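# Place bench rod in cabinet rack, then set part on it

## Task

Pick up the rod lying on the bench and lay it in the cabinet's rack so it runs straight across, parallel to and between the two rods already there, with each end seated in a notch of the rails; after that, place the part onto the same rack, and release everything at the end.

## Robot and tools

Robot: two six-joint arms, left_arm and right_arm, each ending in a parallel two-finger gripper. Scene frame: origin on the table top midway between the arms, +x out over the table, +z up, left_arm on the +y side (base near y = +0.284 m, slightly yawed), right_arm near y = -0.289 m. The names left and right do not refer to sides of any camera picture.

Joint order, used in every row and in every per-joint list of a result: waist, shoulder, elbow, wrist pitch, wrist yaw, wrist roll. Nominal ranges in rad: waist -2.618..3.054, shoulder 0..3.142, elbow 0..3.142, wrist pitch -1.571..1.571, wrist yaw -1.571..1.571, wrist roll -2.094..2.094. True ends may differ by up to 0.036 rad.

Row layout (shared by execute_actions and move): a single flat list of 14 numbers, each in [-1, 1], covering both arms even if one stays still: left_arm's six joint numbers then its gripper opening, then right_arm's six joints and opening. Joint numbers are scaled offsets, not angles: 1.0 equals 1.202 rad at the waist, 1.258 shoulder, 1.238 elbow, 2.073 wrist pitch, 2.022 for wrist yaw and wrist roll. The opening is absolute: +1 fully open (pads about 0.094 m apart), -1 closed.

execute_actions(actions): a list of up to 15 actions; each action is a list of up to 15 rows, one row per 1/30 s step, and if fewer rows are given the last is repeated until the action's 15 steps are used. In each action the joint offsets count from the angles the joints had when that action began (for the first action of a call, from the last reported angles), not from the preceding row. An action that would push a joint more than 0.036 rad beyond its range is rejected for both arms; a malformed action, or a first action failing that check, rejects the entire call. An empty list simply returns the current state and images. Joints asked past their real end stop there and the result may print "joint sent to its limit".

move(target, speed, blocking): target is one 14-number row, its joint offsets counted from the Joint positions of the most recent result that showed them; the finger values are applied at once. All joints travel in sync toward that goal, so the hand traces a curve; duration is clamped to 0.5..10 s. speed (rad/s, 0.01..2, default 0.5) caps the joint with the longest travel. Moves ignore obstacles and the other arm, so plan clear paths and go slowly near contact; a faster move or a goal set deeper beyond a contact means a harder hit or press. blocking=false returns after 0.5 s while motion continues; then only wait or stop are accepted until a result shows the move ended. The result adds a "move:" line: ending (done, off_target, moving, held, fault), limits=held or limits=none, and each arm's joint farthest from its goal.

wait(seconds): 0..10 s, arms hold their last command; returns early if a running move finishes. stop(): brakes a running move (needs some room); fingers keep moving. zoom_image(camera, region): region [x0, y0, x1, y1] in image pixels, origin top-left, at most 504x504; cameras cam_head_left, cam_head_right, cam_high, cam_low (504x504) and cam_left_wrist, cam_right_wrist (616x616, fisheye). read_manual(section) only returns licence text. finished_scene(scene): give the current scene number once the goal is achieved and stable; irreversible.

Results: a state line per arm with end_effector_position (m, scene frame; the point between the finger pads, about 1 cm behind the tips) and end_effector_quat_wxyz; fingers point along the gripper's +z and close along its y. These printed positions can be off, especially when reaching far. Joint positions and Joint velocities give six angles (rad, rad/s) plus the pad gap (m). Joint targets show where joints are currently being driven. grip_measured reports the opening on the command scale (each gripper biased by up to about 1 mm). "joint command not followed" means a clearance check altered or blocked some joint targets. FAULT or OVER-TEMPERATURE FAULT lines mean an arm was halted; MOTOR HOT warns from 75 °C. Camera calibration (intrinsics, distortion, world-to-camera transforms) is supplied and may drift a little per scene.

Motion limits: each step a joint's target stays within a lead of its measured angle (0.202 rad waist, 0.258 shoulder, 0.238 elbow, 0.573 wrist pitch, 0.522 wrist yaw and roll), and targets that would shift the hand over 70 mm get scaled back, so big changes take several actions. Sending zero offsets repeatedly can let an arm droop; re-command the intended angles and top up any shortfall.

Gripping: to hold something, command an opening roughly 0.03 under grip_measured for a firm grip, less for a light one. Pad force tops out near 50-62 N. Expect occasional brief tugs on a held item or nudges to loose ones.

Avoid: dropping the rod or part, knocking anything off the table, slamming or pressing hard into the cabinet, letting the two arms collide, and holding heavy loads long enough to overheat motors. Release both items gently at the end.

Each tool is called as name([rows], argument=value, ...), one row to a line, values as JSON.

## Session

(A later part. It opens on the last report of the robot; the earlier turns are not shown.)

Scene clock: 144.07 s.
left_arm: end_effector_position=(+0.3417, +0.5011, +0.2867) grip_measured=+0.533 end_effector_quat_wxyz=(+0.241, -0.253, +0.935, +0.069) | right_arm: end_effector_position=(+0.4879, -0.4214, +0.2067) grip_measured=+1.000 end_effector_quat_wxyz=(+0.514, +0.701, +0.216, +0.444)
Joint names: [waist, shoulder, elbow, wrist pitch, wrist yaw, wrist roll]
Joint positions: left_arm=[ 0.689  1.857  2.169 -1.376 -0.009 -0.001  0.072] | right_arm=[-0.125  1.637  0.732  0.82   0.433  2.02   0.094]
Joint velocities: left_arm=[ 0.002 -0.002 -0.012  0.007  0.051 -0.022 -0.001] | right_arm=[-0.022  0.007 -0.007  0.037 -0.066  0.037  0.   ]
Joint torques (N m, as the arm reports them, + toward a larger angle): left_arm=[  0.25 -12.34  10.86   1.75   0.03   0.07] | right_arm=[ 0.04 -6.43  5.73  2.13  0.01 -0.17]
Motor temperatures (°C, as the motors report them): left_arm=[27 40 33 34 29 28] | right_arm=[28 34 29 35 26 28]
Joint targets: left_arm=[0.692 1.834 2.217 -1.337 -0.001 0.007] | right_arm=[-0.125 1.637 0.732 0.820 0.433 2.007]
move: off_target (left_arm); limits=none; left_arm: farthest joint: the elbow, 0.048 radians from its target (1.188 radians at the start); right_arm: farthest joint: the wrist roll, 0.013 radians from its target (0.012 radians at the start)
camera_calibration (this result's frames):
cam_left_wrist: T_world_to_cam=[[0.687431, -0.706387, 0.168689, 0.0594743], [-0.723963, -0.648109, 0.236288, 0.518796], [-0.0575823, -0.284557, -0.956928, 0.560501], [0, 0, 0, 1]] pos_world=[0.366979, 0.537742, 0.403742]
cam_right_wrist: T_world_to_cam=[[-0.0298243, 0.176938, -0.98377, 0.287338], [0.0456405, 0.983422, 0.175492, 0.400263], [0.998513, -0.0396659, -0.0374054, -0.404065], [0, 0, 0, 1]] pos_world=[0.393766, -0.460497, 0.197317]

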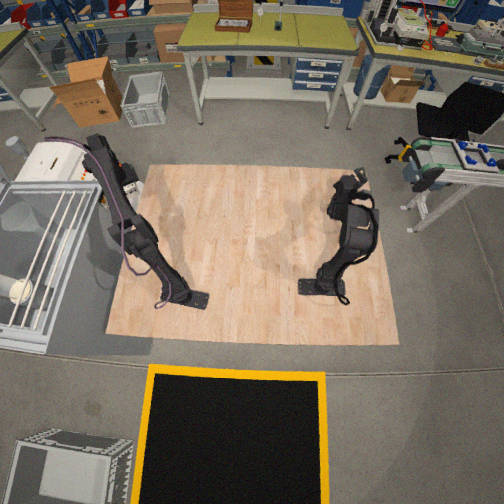

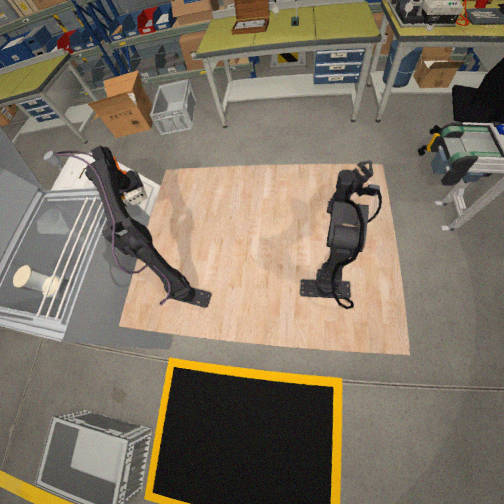

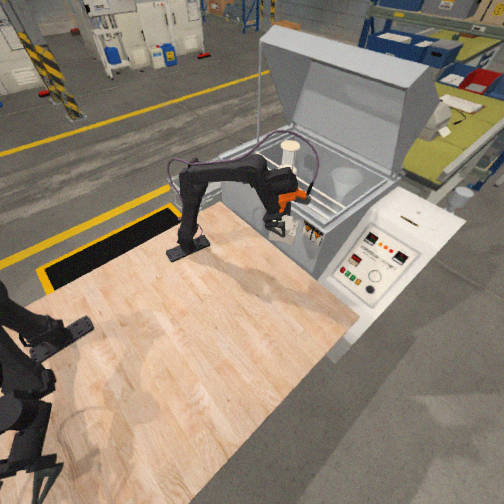

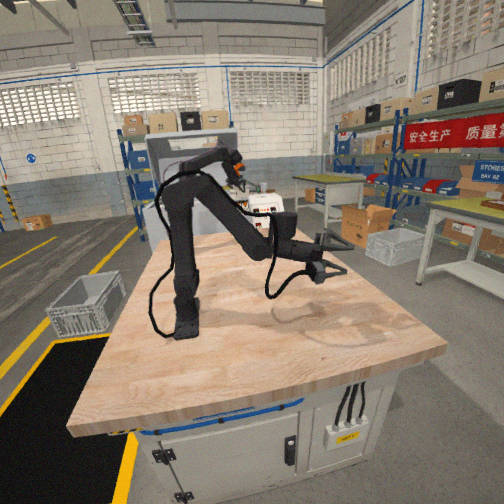

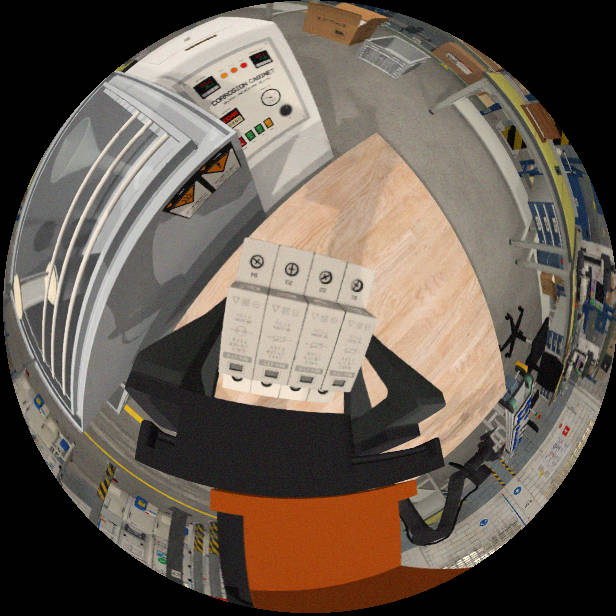

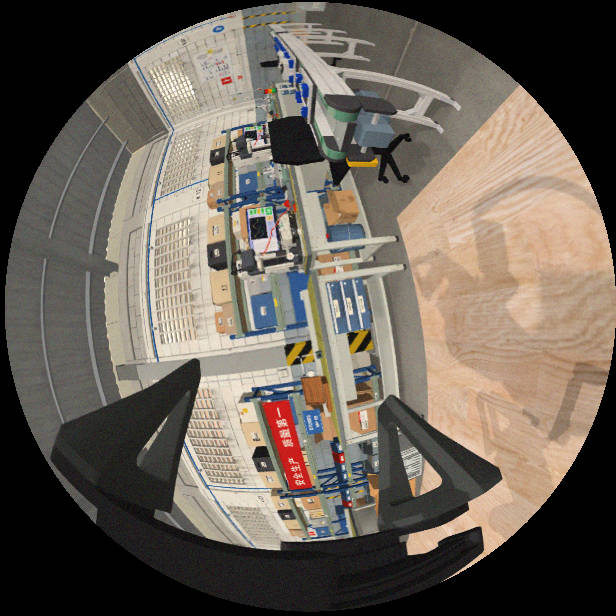

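execute_actions(actions=[])

Scene clock: 154.83 s.
left_arm: end_effector_position=(+0.3416, +0.5011, +0.2867) grip_measured=+0.533 end_effector_quat_wxyz=(+0.241, -0.253, +0.935, +0.069) | right_arm: end_effector_position=(+0.4879, -0.4214, +0.2067) grip_measured=+1.000 end_effector_quat_wxyz=(+0.514, +0.701, +0.216, +0.444)
Joint names: [waist, shoulder, elbow, wrist pitch, wrist yaw, wrist roll]
Joint positions: left_arm=[ 0.689  1.857  2.169 -1.377 -0.009 -0.001  0.072] | right_arm=[-0.125  1.637  0.732  0.82   0.433  2.02   0.094]
Joint velocities: left_arm=[-0.002 -0.007  0.012 -0.022  0.007 -0.037  0.001] | right_arm=[ 0.002 -0.002 -0.017 -0.066  0.051  0.007  0.   ]
Joint torques (N m, as the arm reports them, + toward a larger angle): left_arm=[  0.27 -12.34  10.83   1.77   0.05   0.06] | right_arm=[ 0.02 -6.4   5.72  2.13  0.01 -0.17]
Motor temperatures (°C, as the motors report them): left_arm=[27 41 34 34 29 28] | right_arm=[28 34 29 35 26 28]
Joint targets: left_arm=[0.692 1.834 2.217 -1.338 -0.001 0.007] | right_arm=[-0.125 1.637 0.732 0.820 0.433 2.006]
camera_calibration (this result's frames):
cam_left_wrist: T_world_to_cam=[[0.687267, -0.70661, 0.168419, 0.0597475], [-0.724078, -0.64786, 0.236618, 0.518548], [-0.0580845, -0.284569, -0.956894, 0.560609], [0, 0, 0, 1]] pos_world=[0.366969, 0.537696, 0.403684]
cam_right_wrist: T_world_to_cam=[[-0.0300283, 0.17662, -0.983821, 0.287314], [0.0456471, 0.98348, 0.175166, 0.400352], [0.998506, -0.0396486, -0.0375945, -0.404016], [0, 0, 0, 1]] pos_world=[0.393765, -0.460502, 0.197349]

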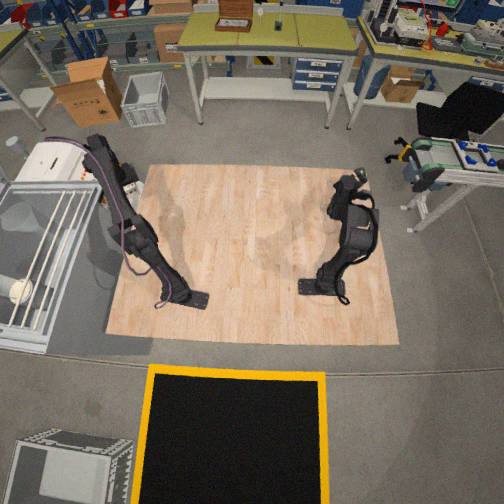

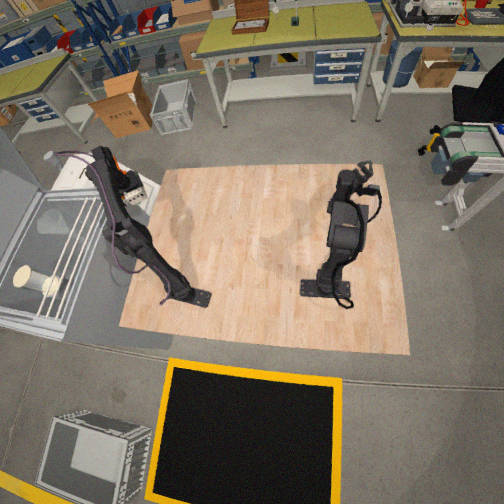

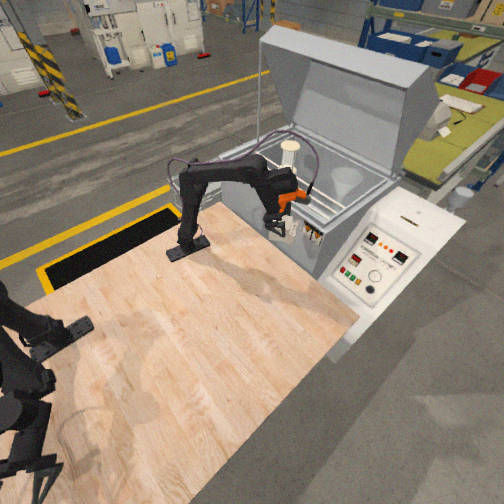

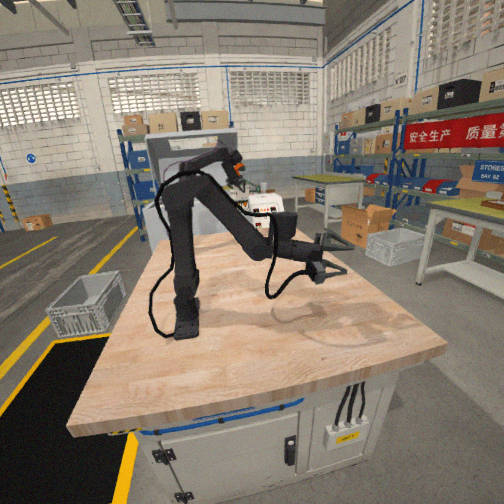

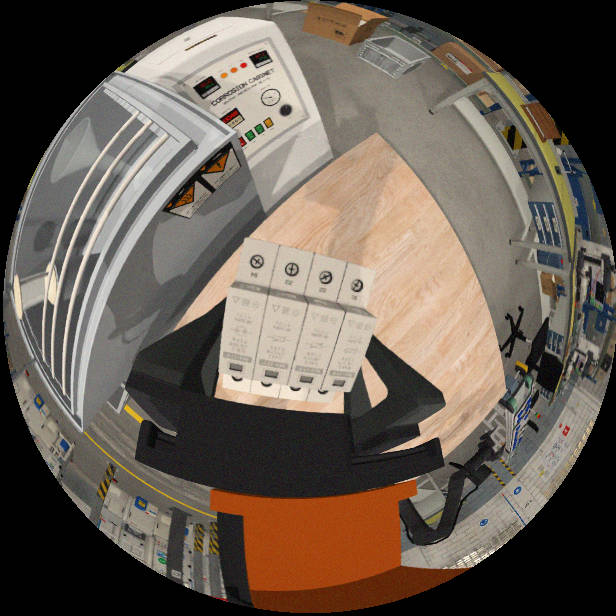

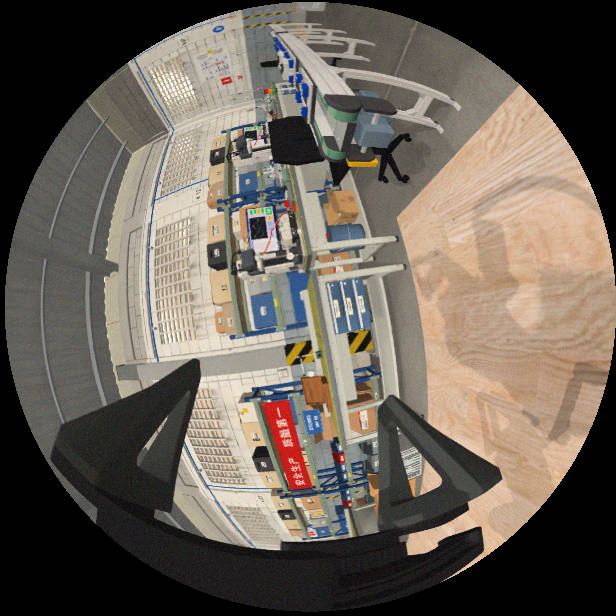

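move(target=[0.774,0.05,0.267,-0.04,0,0,0.48,0,0,0,0,0,-0.006,1], speed=0.5)

Scene clock: 160.27 s.
left_arm: end_effector_position=(+0.0167, +0.7163, +0.3267) grip_measured=+0.533 end_effector_quat_wxyz=(-0.207, +0.641, -0.714, -0.191) | right_arm: end_effector_position=(+0.4879, -0.4214, +0.2067) grip_measured=+1.000 end_effector_quat_wxyz=(+0.514, +0.702, +0.215, +0.444)
Joint names: [waist, shoulder, elbow, wrist pitch, wrist yaw, wrist roll]
Joint positions: left_arm=[ 1.624  1.941  2.447 -1.505 -0.01  -0.001  0.072] | right_arm=[-0.125  1.637  0.732  0.82   0.433  2.021  0.094]
Joint velocities: left_arm=[-0.022  0.022  0.007 -0.037  0.007 -0.022 -0.001] | right_arm=[-0.012  0.002 -0.007  0.007 -0.051  0.051  0.   ]
Joint torques (N m, as the arm reports them, + toward a larger angle): left_arm=[ -0.17 -12.37  10.53   1.96  -0.01   0.  ] | right_arm=[ 0.06 -6.4   5.77  2.13  0.02 -0.16]
Motor temperatures (°C, as the motors report them): left_arm=[27 41 35 34 29 28] | right_arm=[28 34 29 35 26 28]
Joint targets: left_arm=[1.619 1.920 2.499 -1.459 -0.009 -0.001] | right_arm=[-0.125 1.637 0.732 0.820 0.433 2.008]
move: off_target (left_arm); limits=none; left_arm: farthest joint: the elbow, 0.053 radians from its target (0.331 radians at the start); right_arm: farthest joint: the wrist roll, 0.013 radians from its target (0.012 radians at the start)
camera_calibration (this result's frames):
cam_left_wrist: T_world_to_cam=[[0.975558, 0.122359, 0.182521, -0.174794], [0.0904662, -0.980608, 0.173851, 0.658524], [0.200254, -0.15309, -0.96771, 0.546332], [0, 0, 0, 1]] pos_world=[0.00154244, 0.75078, 0.446109]
cam_right_wrist: T_world_to_cam=[[-0.0292121, 0.177892, -0.983616, 0.287409], [0.0456206, 0.983248, 0.17647, 0.399998], [0.998532, -0.0397181, -0.0368382, -0.404214], [0, 0, 0, 1]] pos_world=[0.393768, -0.460479, 0.197222]

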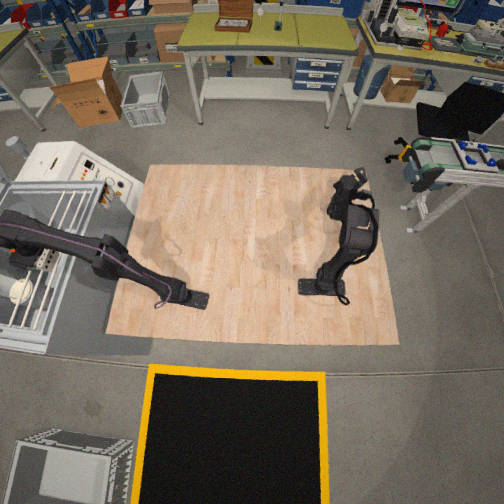

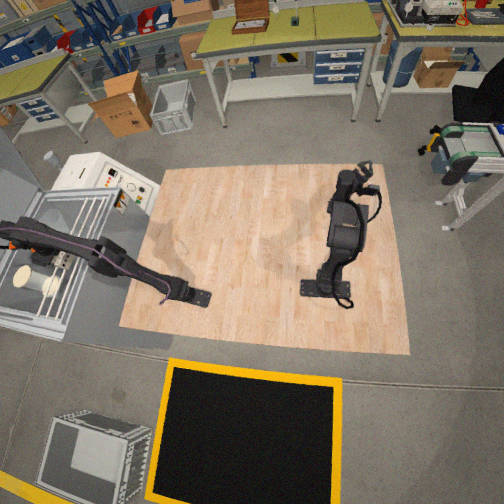

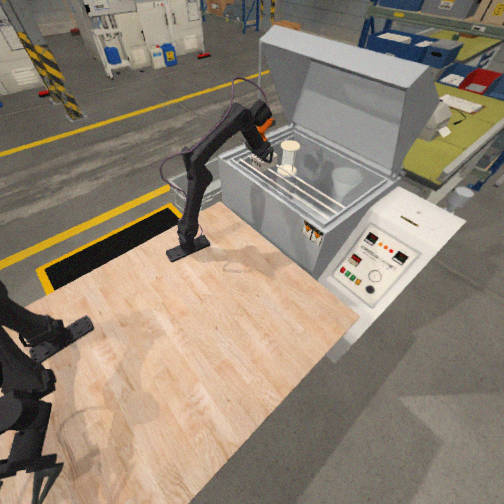

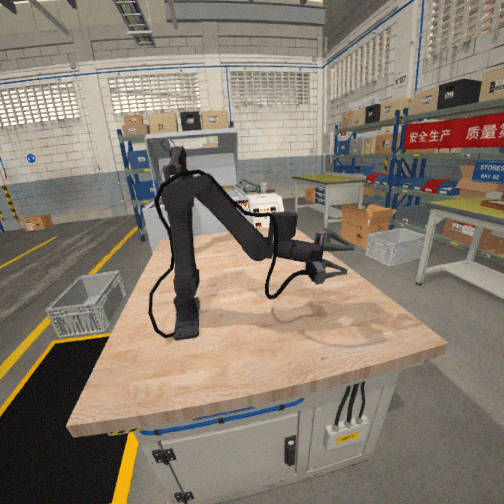

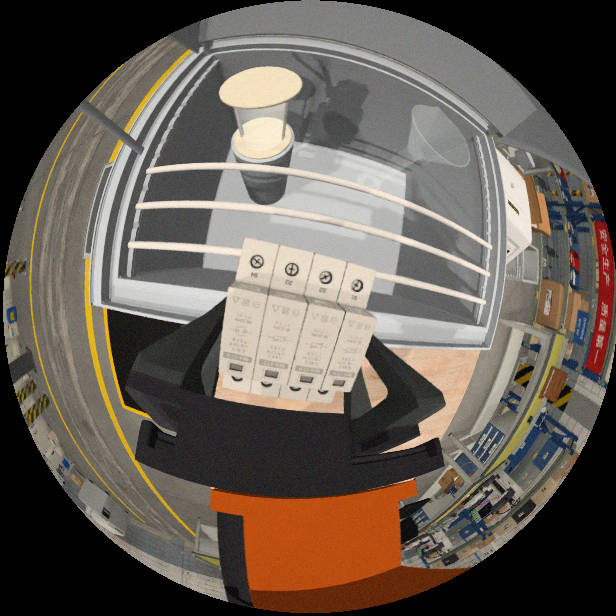

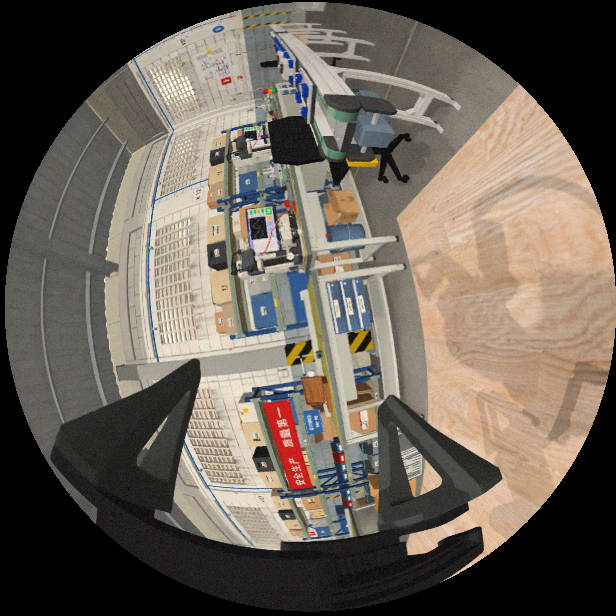

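move(target=[0,0.059,-0.0945,0.147,0,0,0.48,0,0,0,0,0,-0.006,1], speed=0.2)

zoom_image(camera="cam_high", region=[230,120,320,210])

Scene clock: 167.37 s.
left_arm: end_effector_position=(+0.0231, +0.7743, +0.2672) grip_measured=+0.533 end_effector_quat_wxyz=(-0.204, +0.642, -0.715, -0.189) | right_arm: end_effector_position=(+0.4879, -0.4214, +0.2067) grip_measured=+1.000 end_effector_quat_wxyz=(+0.514, +0.702, +0.215, +0.445)
Joint names: [waist, shoulder, elbow, wrist pitch, wrist yaw, wrist roll]
Joint positions: left_arm=[ 1.624  2.046  2.319 -1.279 -0.01  -0.001  0.072] | right_arm=[-0.125  1.637  0.732  0.82   0.433  2.023  0.094]
Joint velocities: left_arm=[ 0.002  0.012  0.002  0.022 -0.037  0.007 -0.   ] | right_arm=[-0.007  0.002 -0.002 -0.081 -0.037  0.007  0.   ]
Joint torques (N m, as the arm reports them, + toward a larger angle): left_arm=[  0.04 -15.25   7.67   2.34  -0.02  -0.01] | right_arm=[ 0.03 -6.44  5.75  2.12  0.01 -0.17]
Motor temperatures (°C, as the motors report them): left_arm=[27 42 35 35 29 28] | right_arm=[28 34 29 35 26 28]
Joint targets: left_arm=[1.624 2.016 2.330 -1.201 -0.010 -0.001] | right_arm=[-0.125 1.637 0.732 0.820 0.433 2.009]
move: off_target (left_arm); limits=none; left_arm: farthest joint: the wrist pitch, 0.079 radians from its target (0.305 radians at the start); right_arm: farthest joint: the wrist roll, 0.014 radians from its target (0.012 radians at the start)
camera_calibration (this result's frames):
cam_left_wrist: T_world_to_cam=[[0.975689, 0.123531, 0.181026, -0.177853], [0.0905937, -0.979467, 0.180103, 0.722542], [0.199557, -0.159324, -0.966847, 0.500948], [0, 0, 0, 1]] pos_world=[0.00810353, 0.80949, 0.386405]
cam_right_wrist: T_world_to_cam=[[-0.0283959, 0.179162, -0.98341, 0.287504], [0.045593, 0.983015, 0.177774, 0.399643], [0.998556, -0.0397885, -0.0360821, -0.404412], [0, 0, 0, 1]] pos_world=[0.393771, -0.460456, 0.197096]

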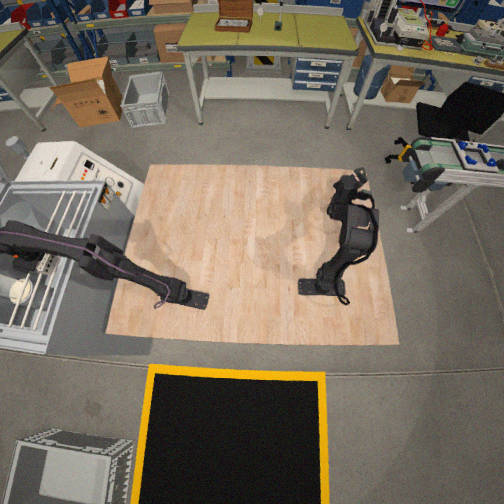

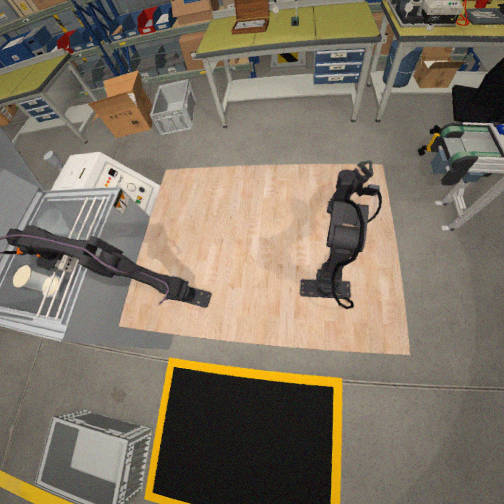

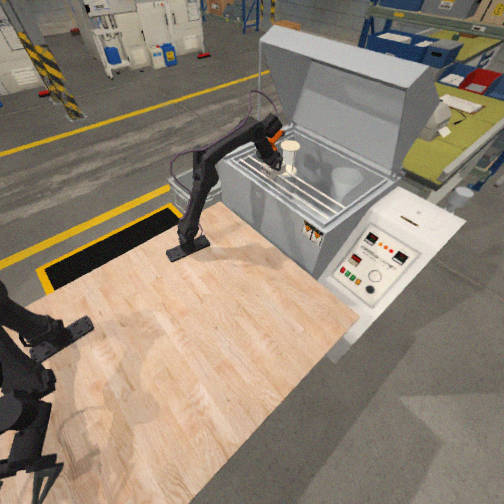

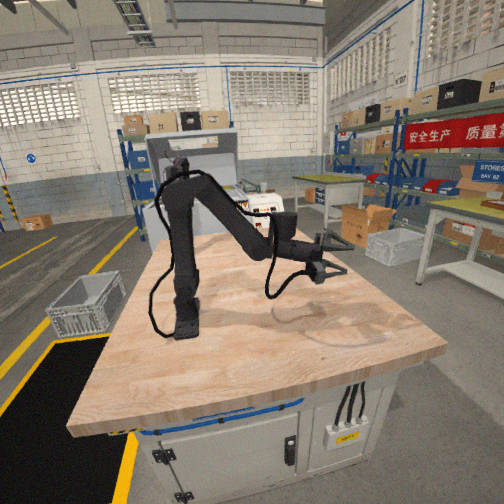

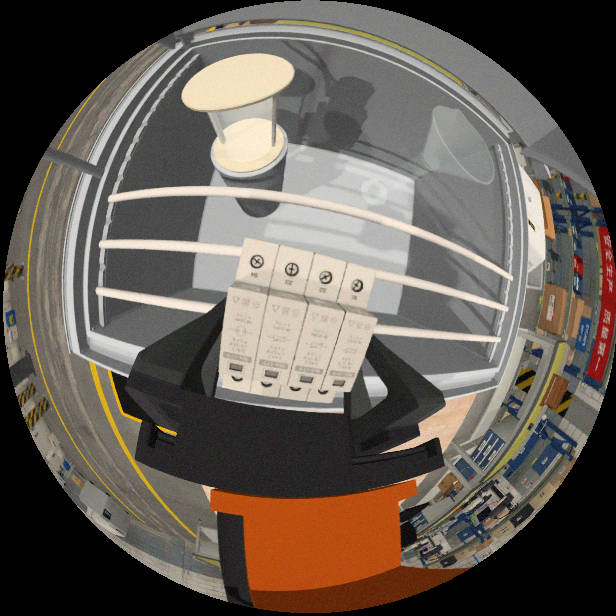

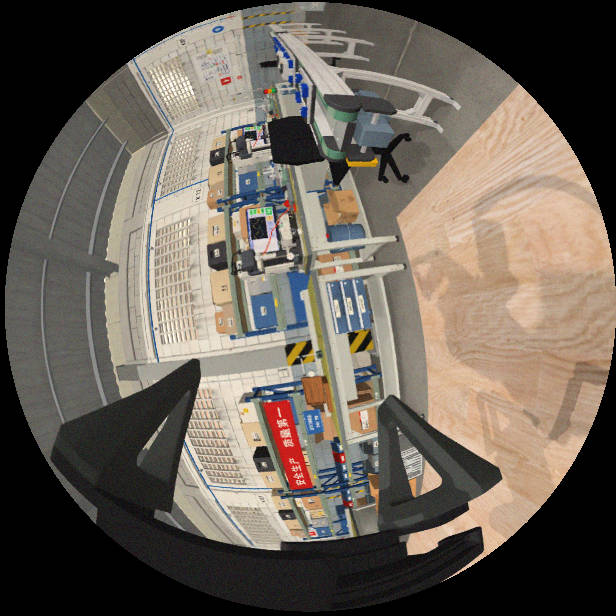

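Region (230, 120, 320, 210) of cam_high's 504x504 image, scaled by 5.600, with more detail than that image has.

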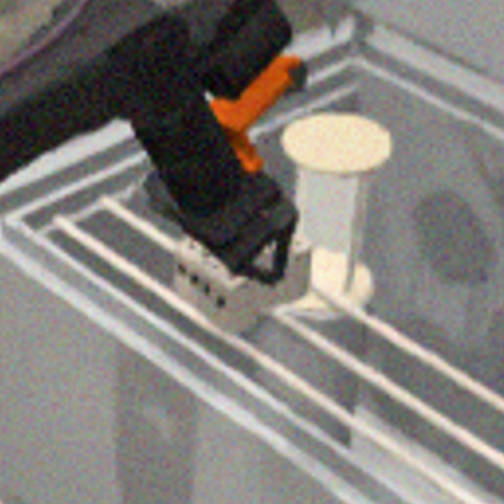

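execute_actions([
  [[0,-0.024,0.03,0.035,0,0,0.48,0,0,0,0,0,-0.006,1],[0,-0.024,0.04,0.033,0,0,0.48,0,0,0,0,0,-0.006,1],[0,-0.02,0.048,0.031,0,0,0.48,0,0,0,0,0,-0.006,1],[0,-0.016,0.054,0.029,0,0,0.48,0,0,0,0,0,-0.006,1],[0,-0.011,0.06,0.027,0,0,0.48,0,0,0,0,0,-0.006,1],[0,-0.006,0.066,0.025,0,0,0.48,0,0,0,0,0,-0.006,1],[0,-0.001,0.072,0.023,0,0,0.48,0,0,0,0,0,-0.006,1],[0,0.004,0.078,0.021,0,0,0.48,0,0,0,0,0,-0.006,1],[0,0.009,0.084,0.019,0,0,0.48,0,0,0,0,0,-0.006,1],[0,0.014,0.09,0.017,0,0,0.48,0,0,0,0,0,-0.006,1],[0,0.019,0.095,0.015,0,0,0.48,0,0,0,0,0,-0.006,1],[0,0.024,0.1,0.013,0,0,0.48,0,0,0,0,0,-0.006,1],[0,0.028,0.104,0.011,0,0,0.48,0,0,0,0,0,-0.006,1],[0,0.031,0.108,0.009,0,0,0.48,0,0,0,0,0,-0.006,1],[0,0.034,0.11,0.008,0,0,0.48,0,0,0,0,0,-0.006,1]],
])

wait(seconds=0.5)

zoom_image(camera="cam_high", region=[230,120,320,210])

Scene clock: 180.90 s.
left_arm: end_effector_position=(+0.0246, +0.7870, +0.2618) grip_measured=+0.533 end_effector_quat_wxyz=(-0.204, +0.642, -0.715, -0.189) | right_arm: end_effector_position=(+0.4879, -0.4214, +0.2067) grip_measured=+1.000 end_effector_quat_wxyz=(+0.514, +0.702, +0.215, +0.445)
Joint names: [waist, shoulder, elbow, wrist pitch, wrist yaw, wrist roll]
Joint positions: left_arm=[ 1.624  2.109  2.394 -1.292 -0.01  -0.001  0.072] | right_arm=[-0.125  1.637  0.732  0.82   0.433  2.023  0.094]
Joint velocities: left_arm=[-0.002  0.139  0.095 -0.051 -0.007  0.007 -0.   ] | right_arm=[ 0.002  0.007  0.002 -0.037  0.007 -0.022  0.   ]
Joint torques (N m, as the arm reports them, + toward a larger angle): left_arm=[  0.03 -15.68  11.58   1.87  -0.02   0.  ] | right_arm=[ 0.04 -6.41  5.73  2.13  0.02 -0.16]
Motor temperatures (°C, as the motors report them): left_arm=[27 44 34 37 29 28] | right_arm=[28 34 30 36 26 28]
Joint targets: left_arm=[1.624 2.089 2.456 -1.263 -0.010 -0.001] | right_arm=[-0.125 1.637 0.732 0.820 0.433 2.011]
camera_calibration (this result's frames):
cam_left_wrist: T_world_to_cam=[[0.975697, 0.1236, 0.180938, -0.179874], [0.0906014, -0.979399, 0.18047, 0.735724], [0.199516, -0.159691, -0.966795, 0.49776], [0, 0, 0, 1]] pos_world=[0.00953364, 0.822287, 0.381002]
cam_right_wrist: T_world_to_cam=[[-0.0283959, 0.179162, -0.98341, 0.287504], [0.045593, 0.983015, 0.177774, 0.399643], [0.998556, -0.0397885, -0.0360821, -0.404412], [0, 0, 0, 1]] pos_world=[0.393771, -0.460456, 0.197096]

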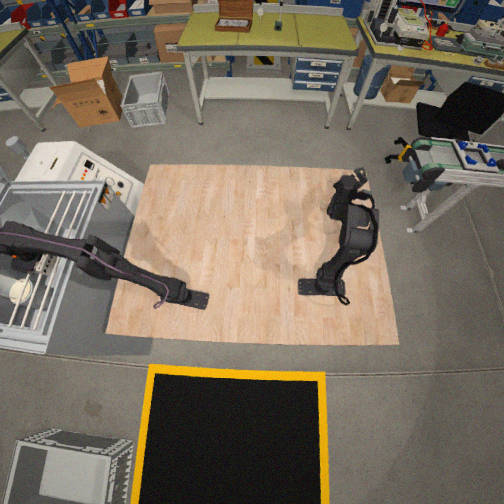

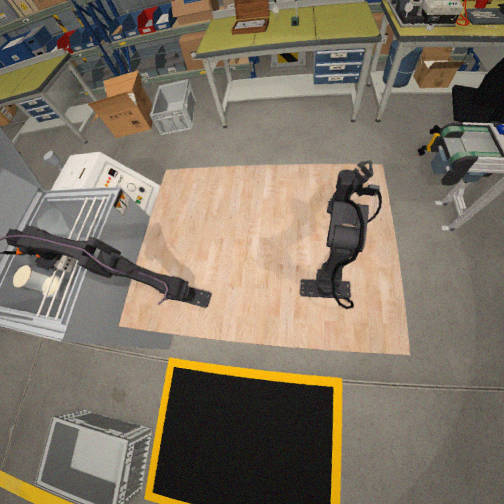

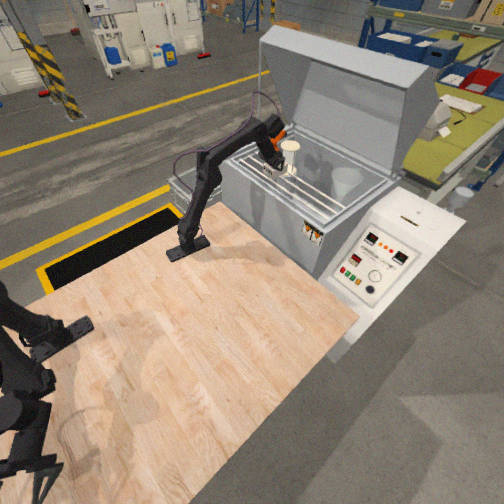

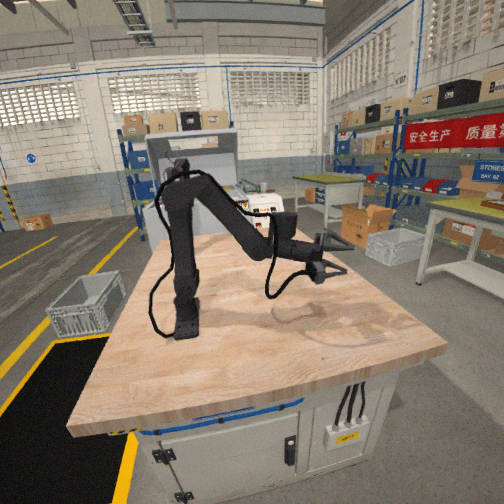

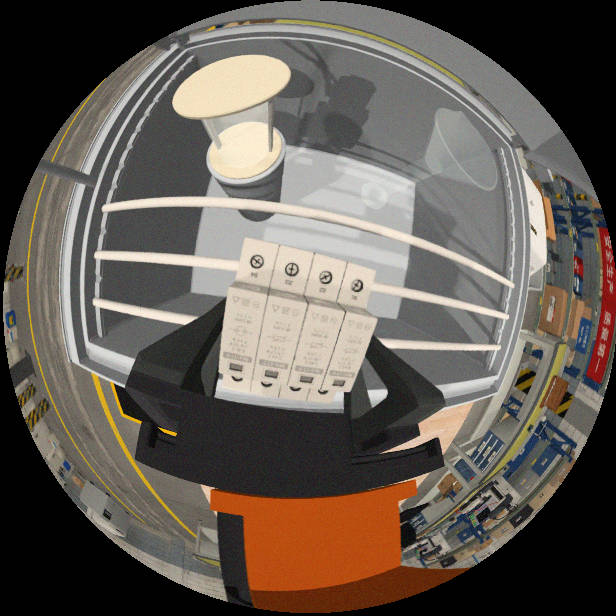

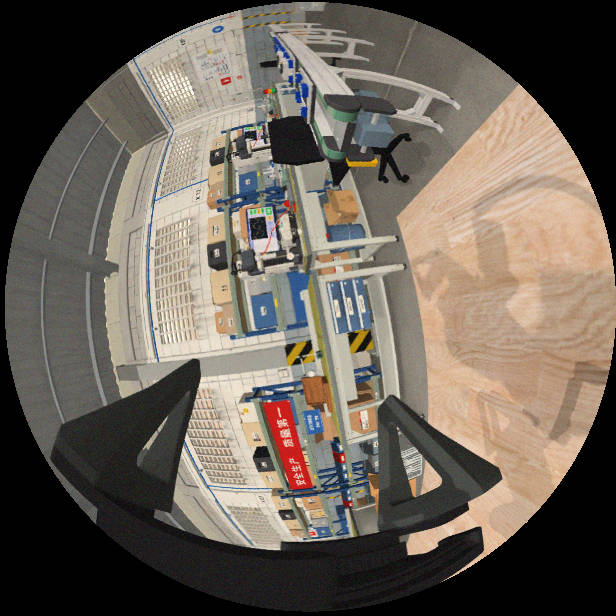

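Scene clock: 181.40 s.
left_arm: end_effector_position=(+0.0245, +0.7862, +0.2541) grip_measured=+0.533 end_effector_quat_wxyz=(-0.195, +0.644, -0.717, -0.181) | right_arm: end_effector_position=(+0.4879, -0.4214, +0.2067) grip_measured=+1.000 end_effector_quat_wxyz=(+0.514, +0.702, +0.215, +0.445)
Joint names: [waist, shoulder, elbow, wrist pitch, wrist yaw, wrist roll]
Joint positions: left_arm=[ 1.624  2.123  2.397 -1.306 -0.01  -0.001  0.072] | right_arm=[-0.125  1.637  0.732  0.82   0.433  2.023  0.094]
Joint velocities: left_arm=[-0.007  0.002  0.017 -0.022 -0.022  0.022 -0.001] | right_arm=[-0.007  0.002 -0.002 -0.007 -0.022 -0.037  0.   ]
Joint torques (N m, as the arm reports them, + toward a larger angle): left_arm=[  0.05 -16.29  12.02   1.85  -0.02   0.  ] | right_arm=[ 0.02 -6.43  5.75  2.13  0.02 -0.15]
Motor temperatures (°C, as the motors report them): left_arm=[27 44 34 37 29 28] | right_arm=[28 34 30 36 26 28]
Joint targets: left_arm=[1.624 2.089 2.456 -1.263 -0.010 -0.001] | right_arm=[-0.125 1.637 0.732 0.820 0.433 2.011]
wait: 0.50 s; at rest by 0.40 s
camera_calibration (this result's frames):
cam_left_wrist: T_world_to_cam=[[0.976202, 0.12812, 0.17497, -0.180336], [0.0911485, -0.974503, 0.205029, 0.726255], [0.196777, -0.184201, -0.962989, 0.508519], [0, 0, 0, 1]] pos_world=[0.00978233, 0.824512, 0.372349]
cam_right_wrist: T_world_to_cam=[[-0.0283959, 0.179162, -0.98341, 0.287504], [0.045593, 0.983015, 0.177774, 0.399643], [0.998556, -0.0397885, -0.0360821, -0.404412], [0, 0, 0, 1]] pos_world=[0.393771, -0.460456, 0.197096]

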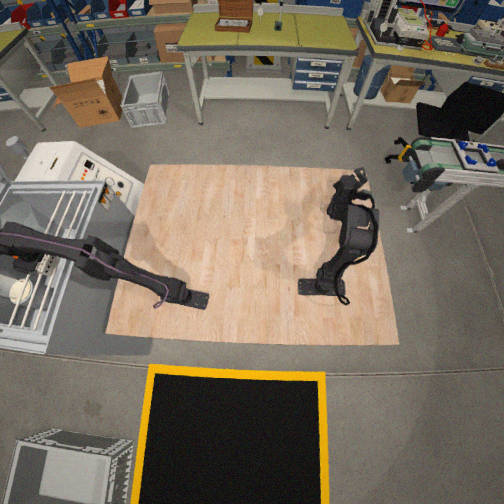

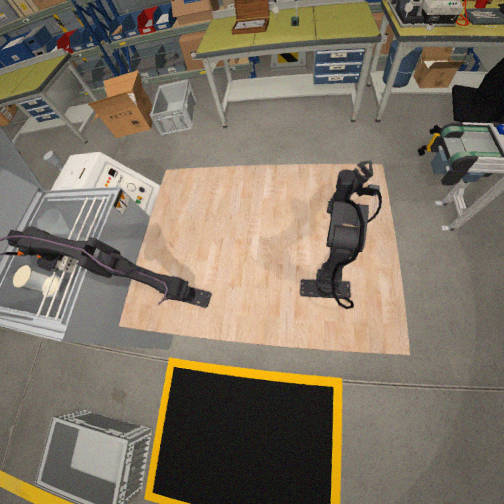

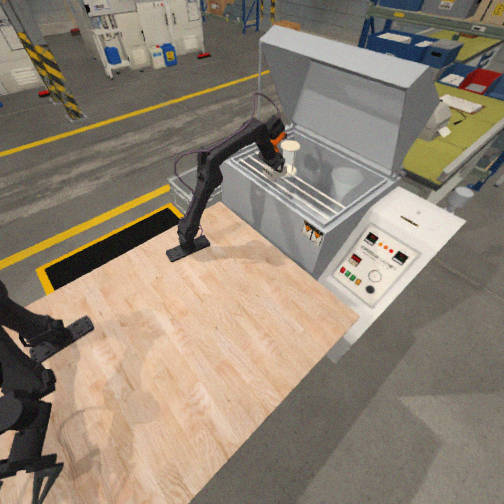

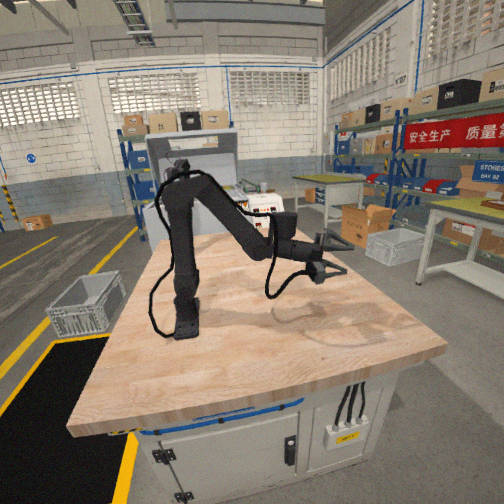

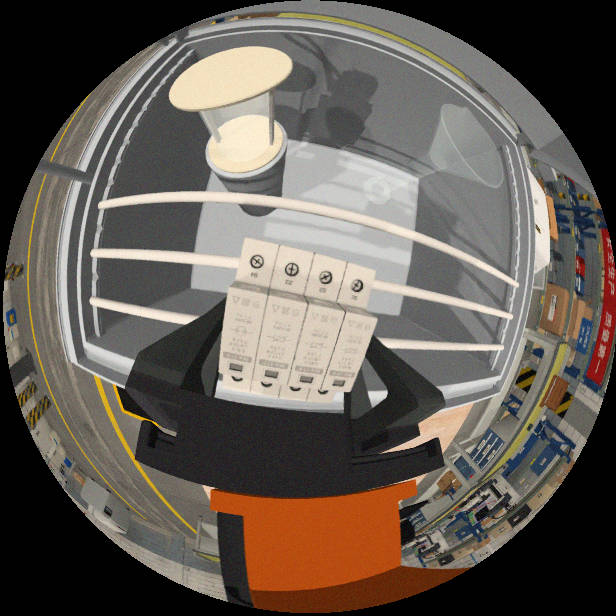

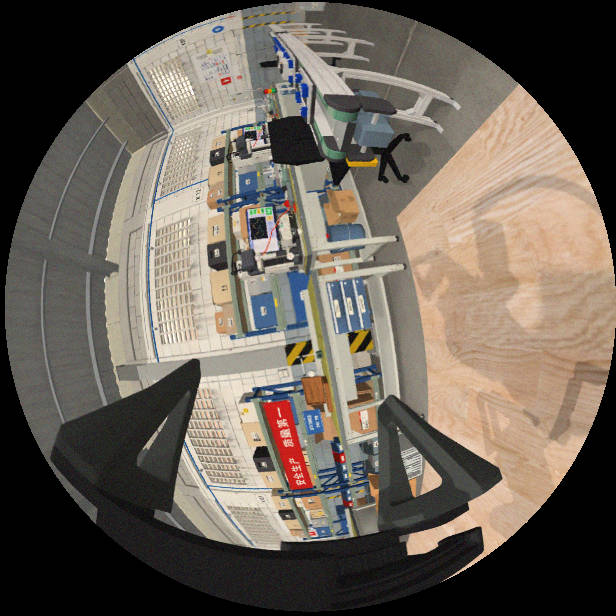

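Region (230, 120, 320, 210) of cam_high's 504x504 image, scaled by 5.600, with more detail than that image has.

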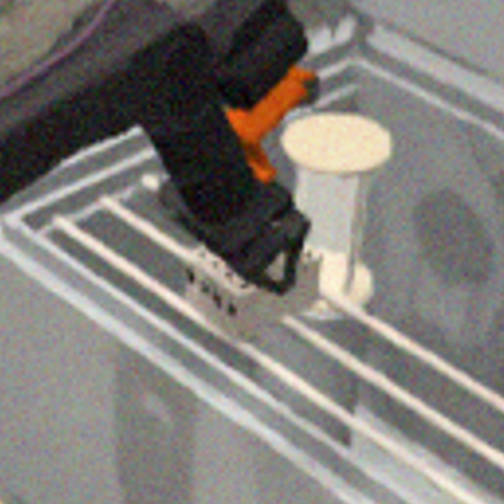

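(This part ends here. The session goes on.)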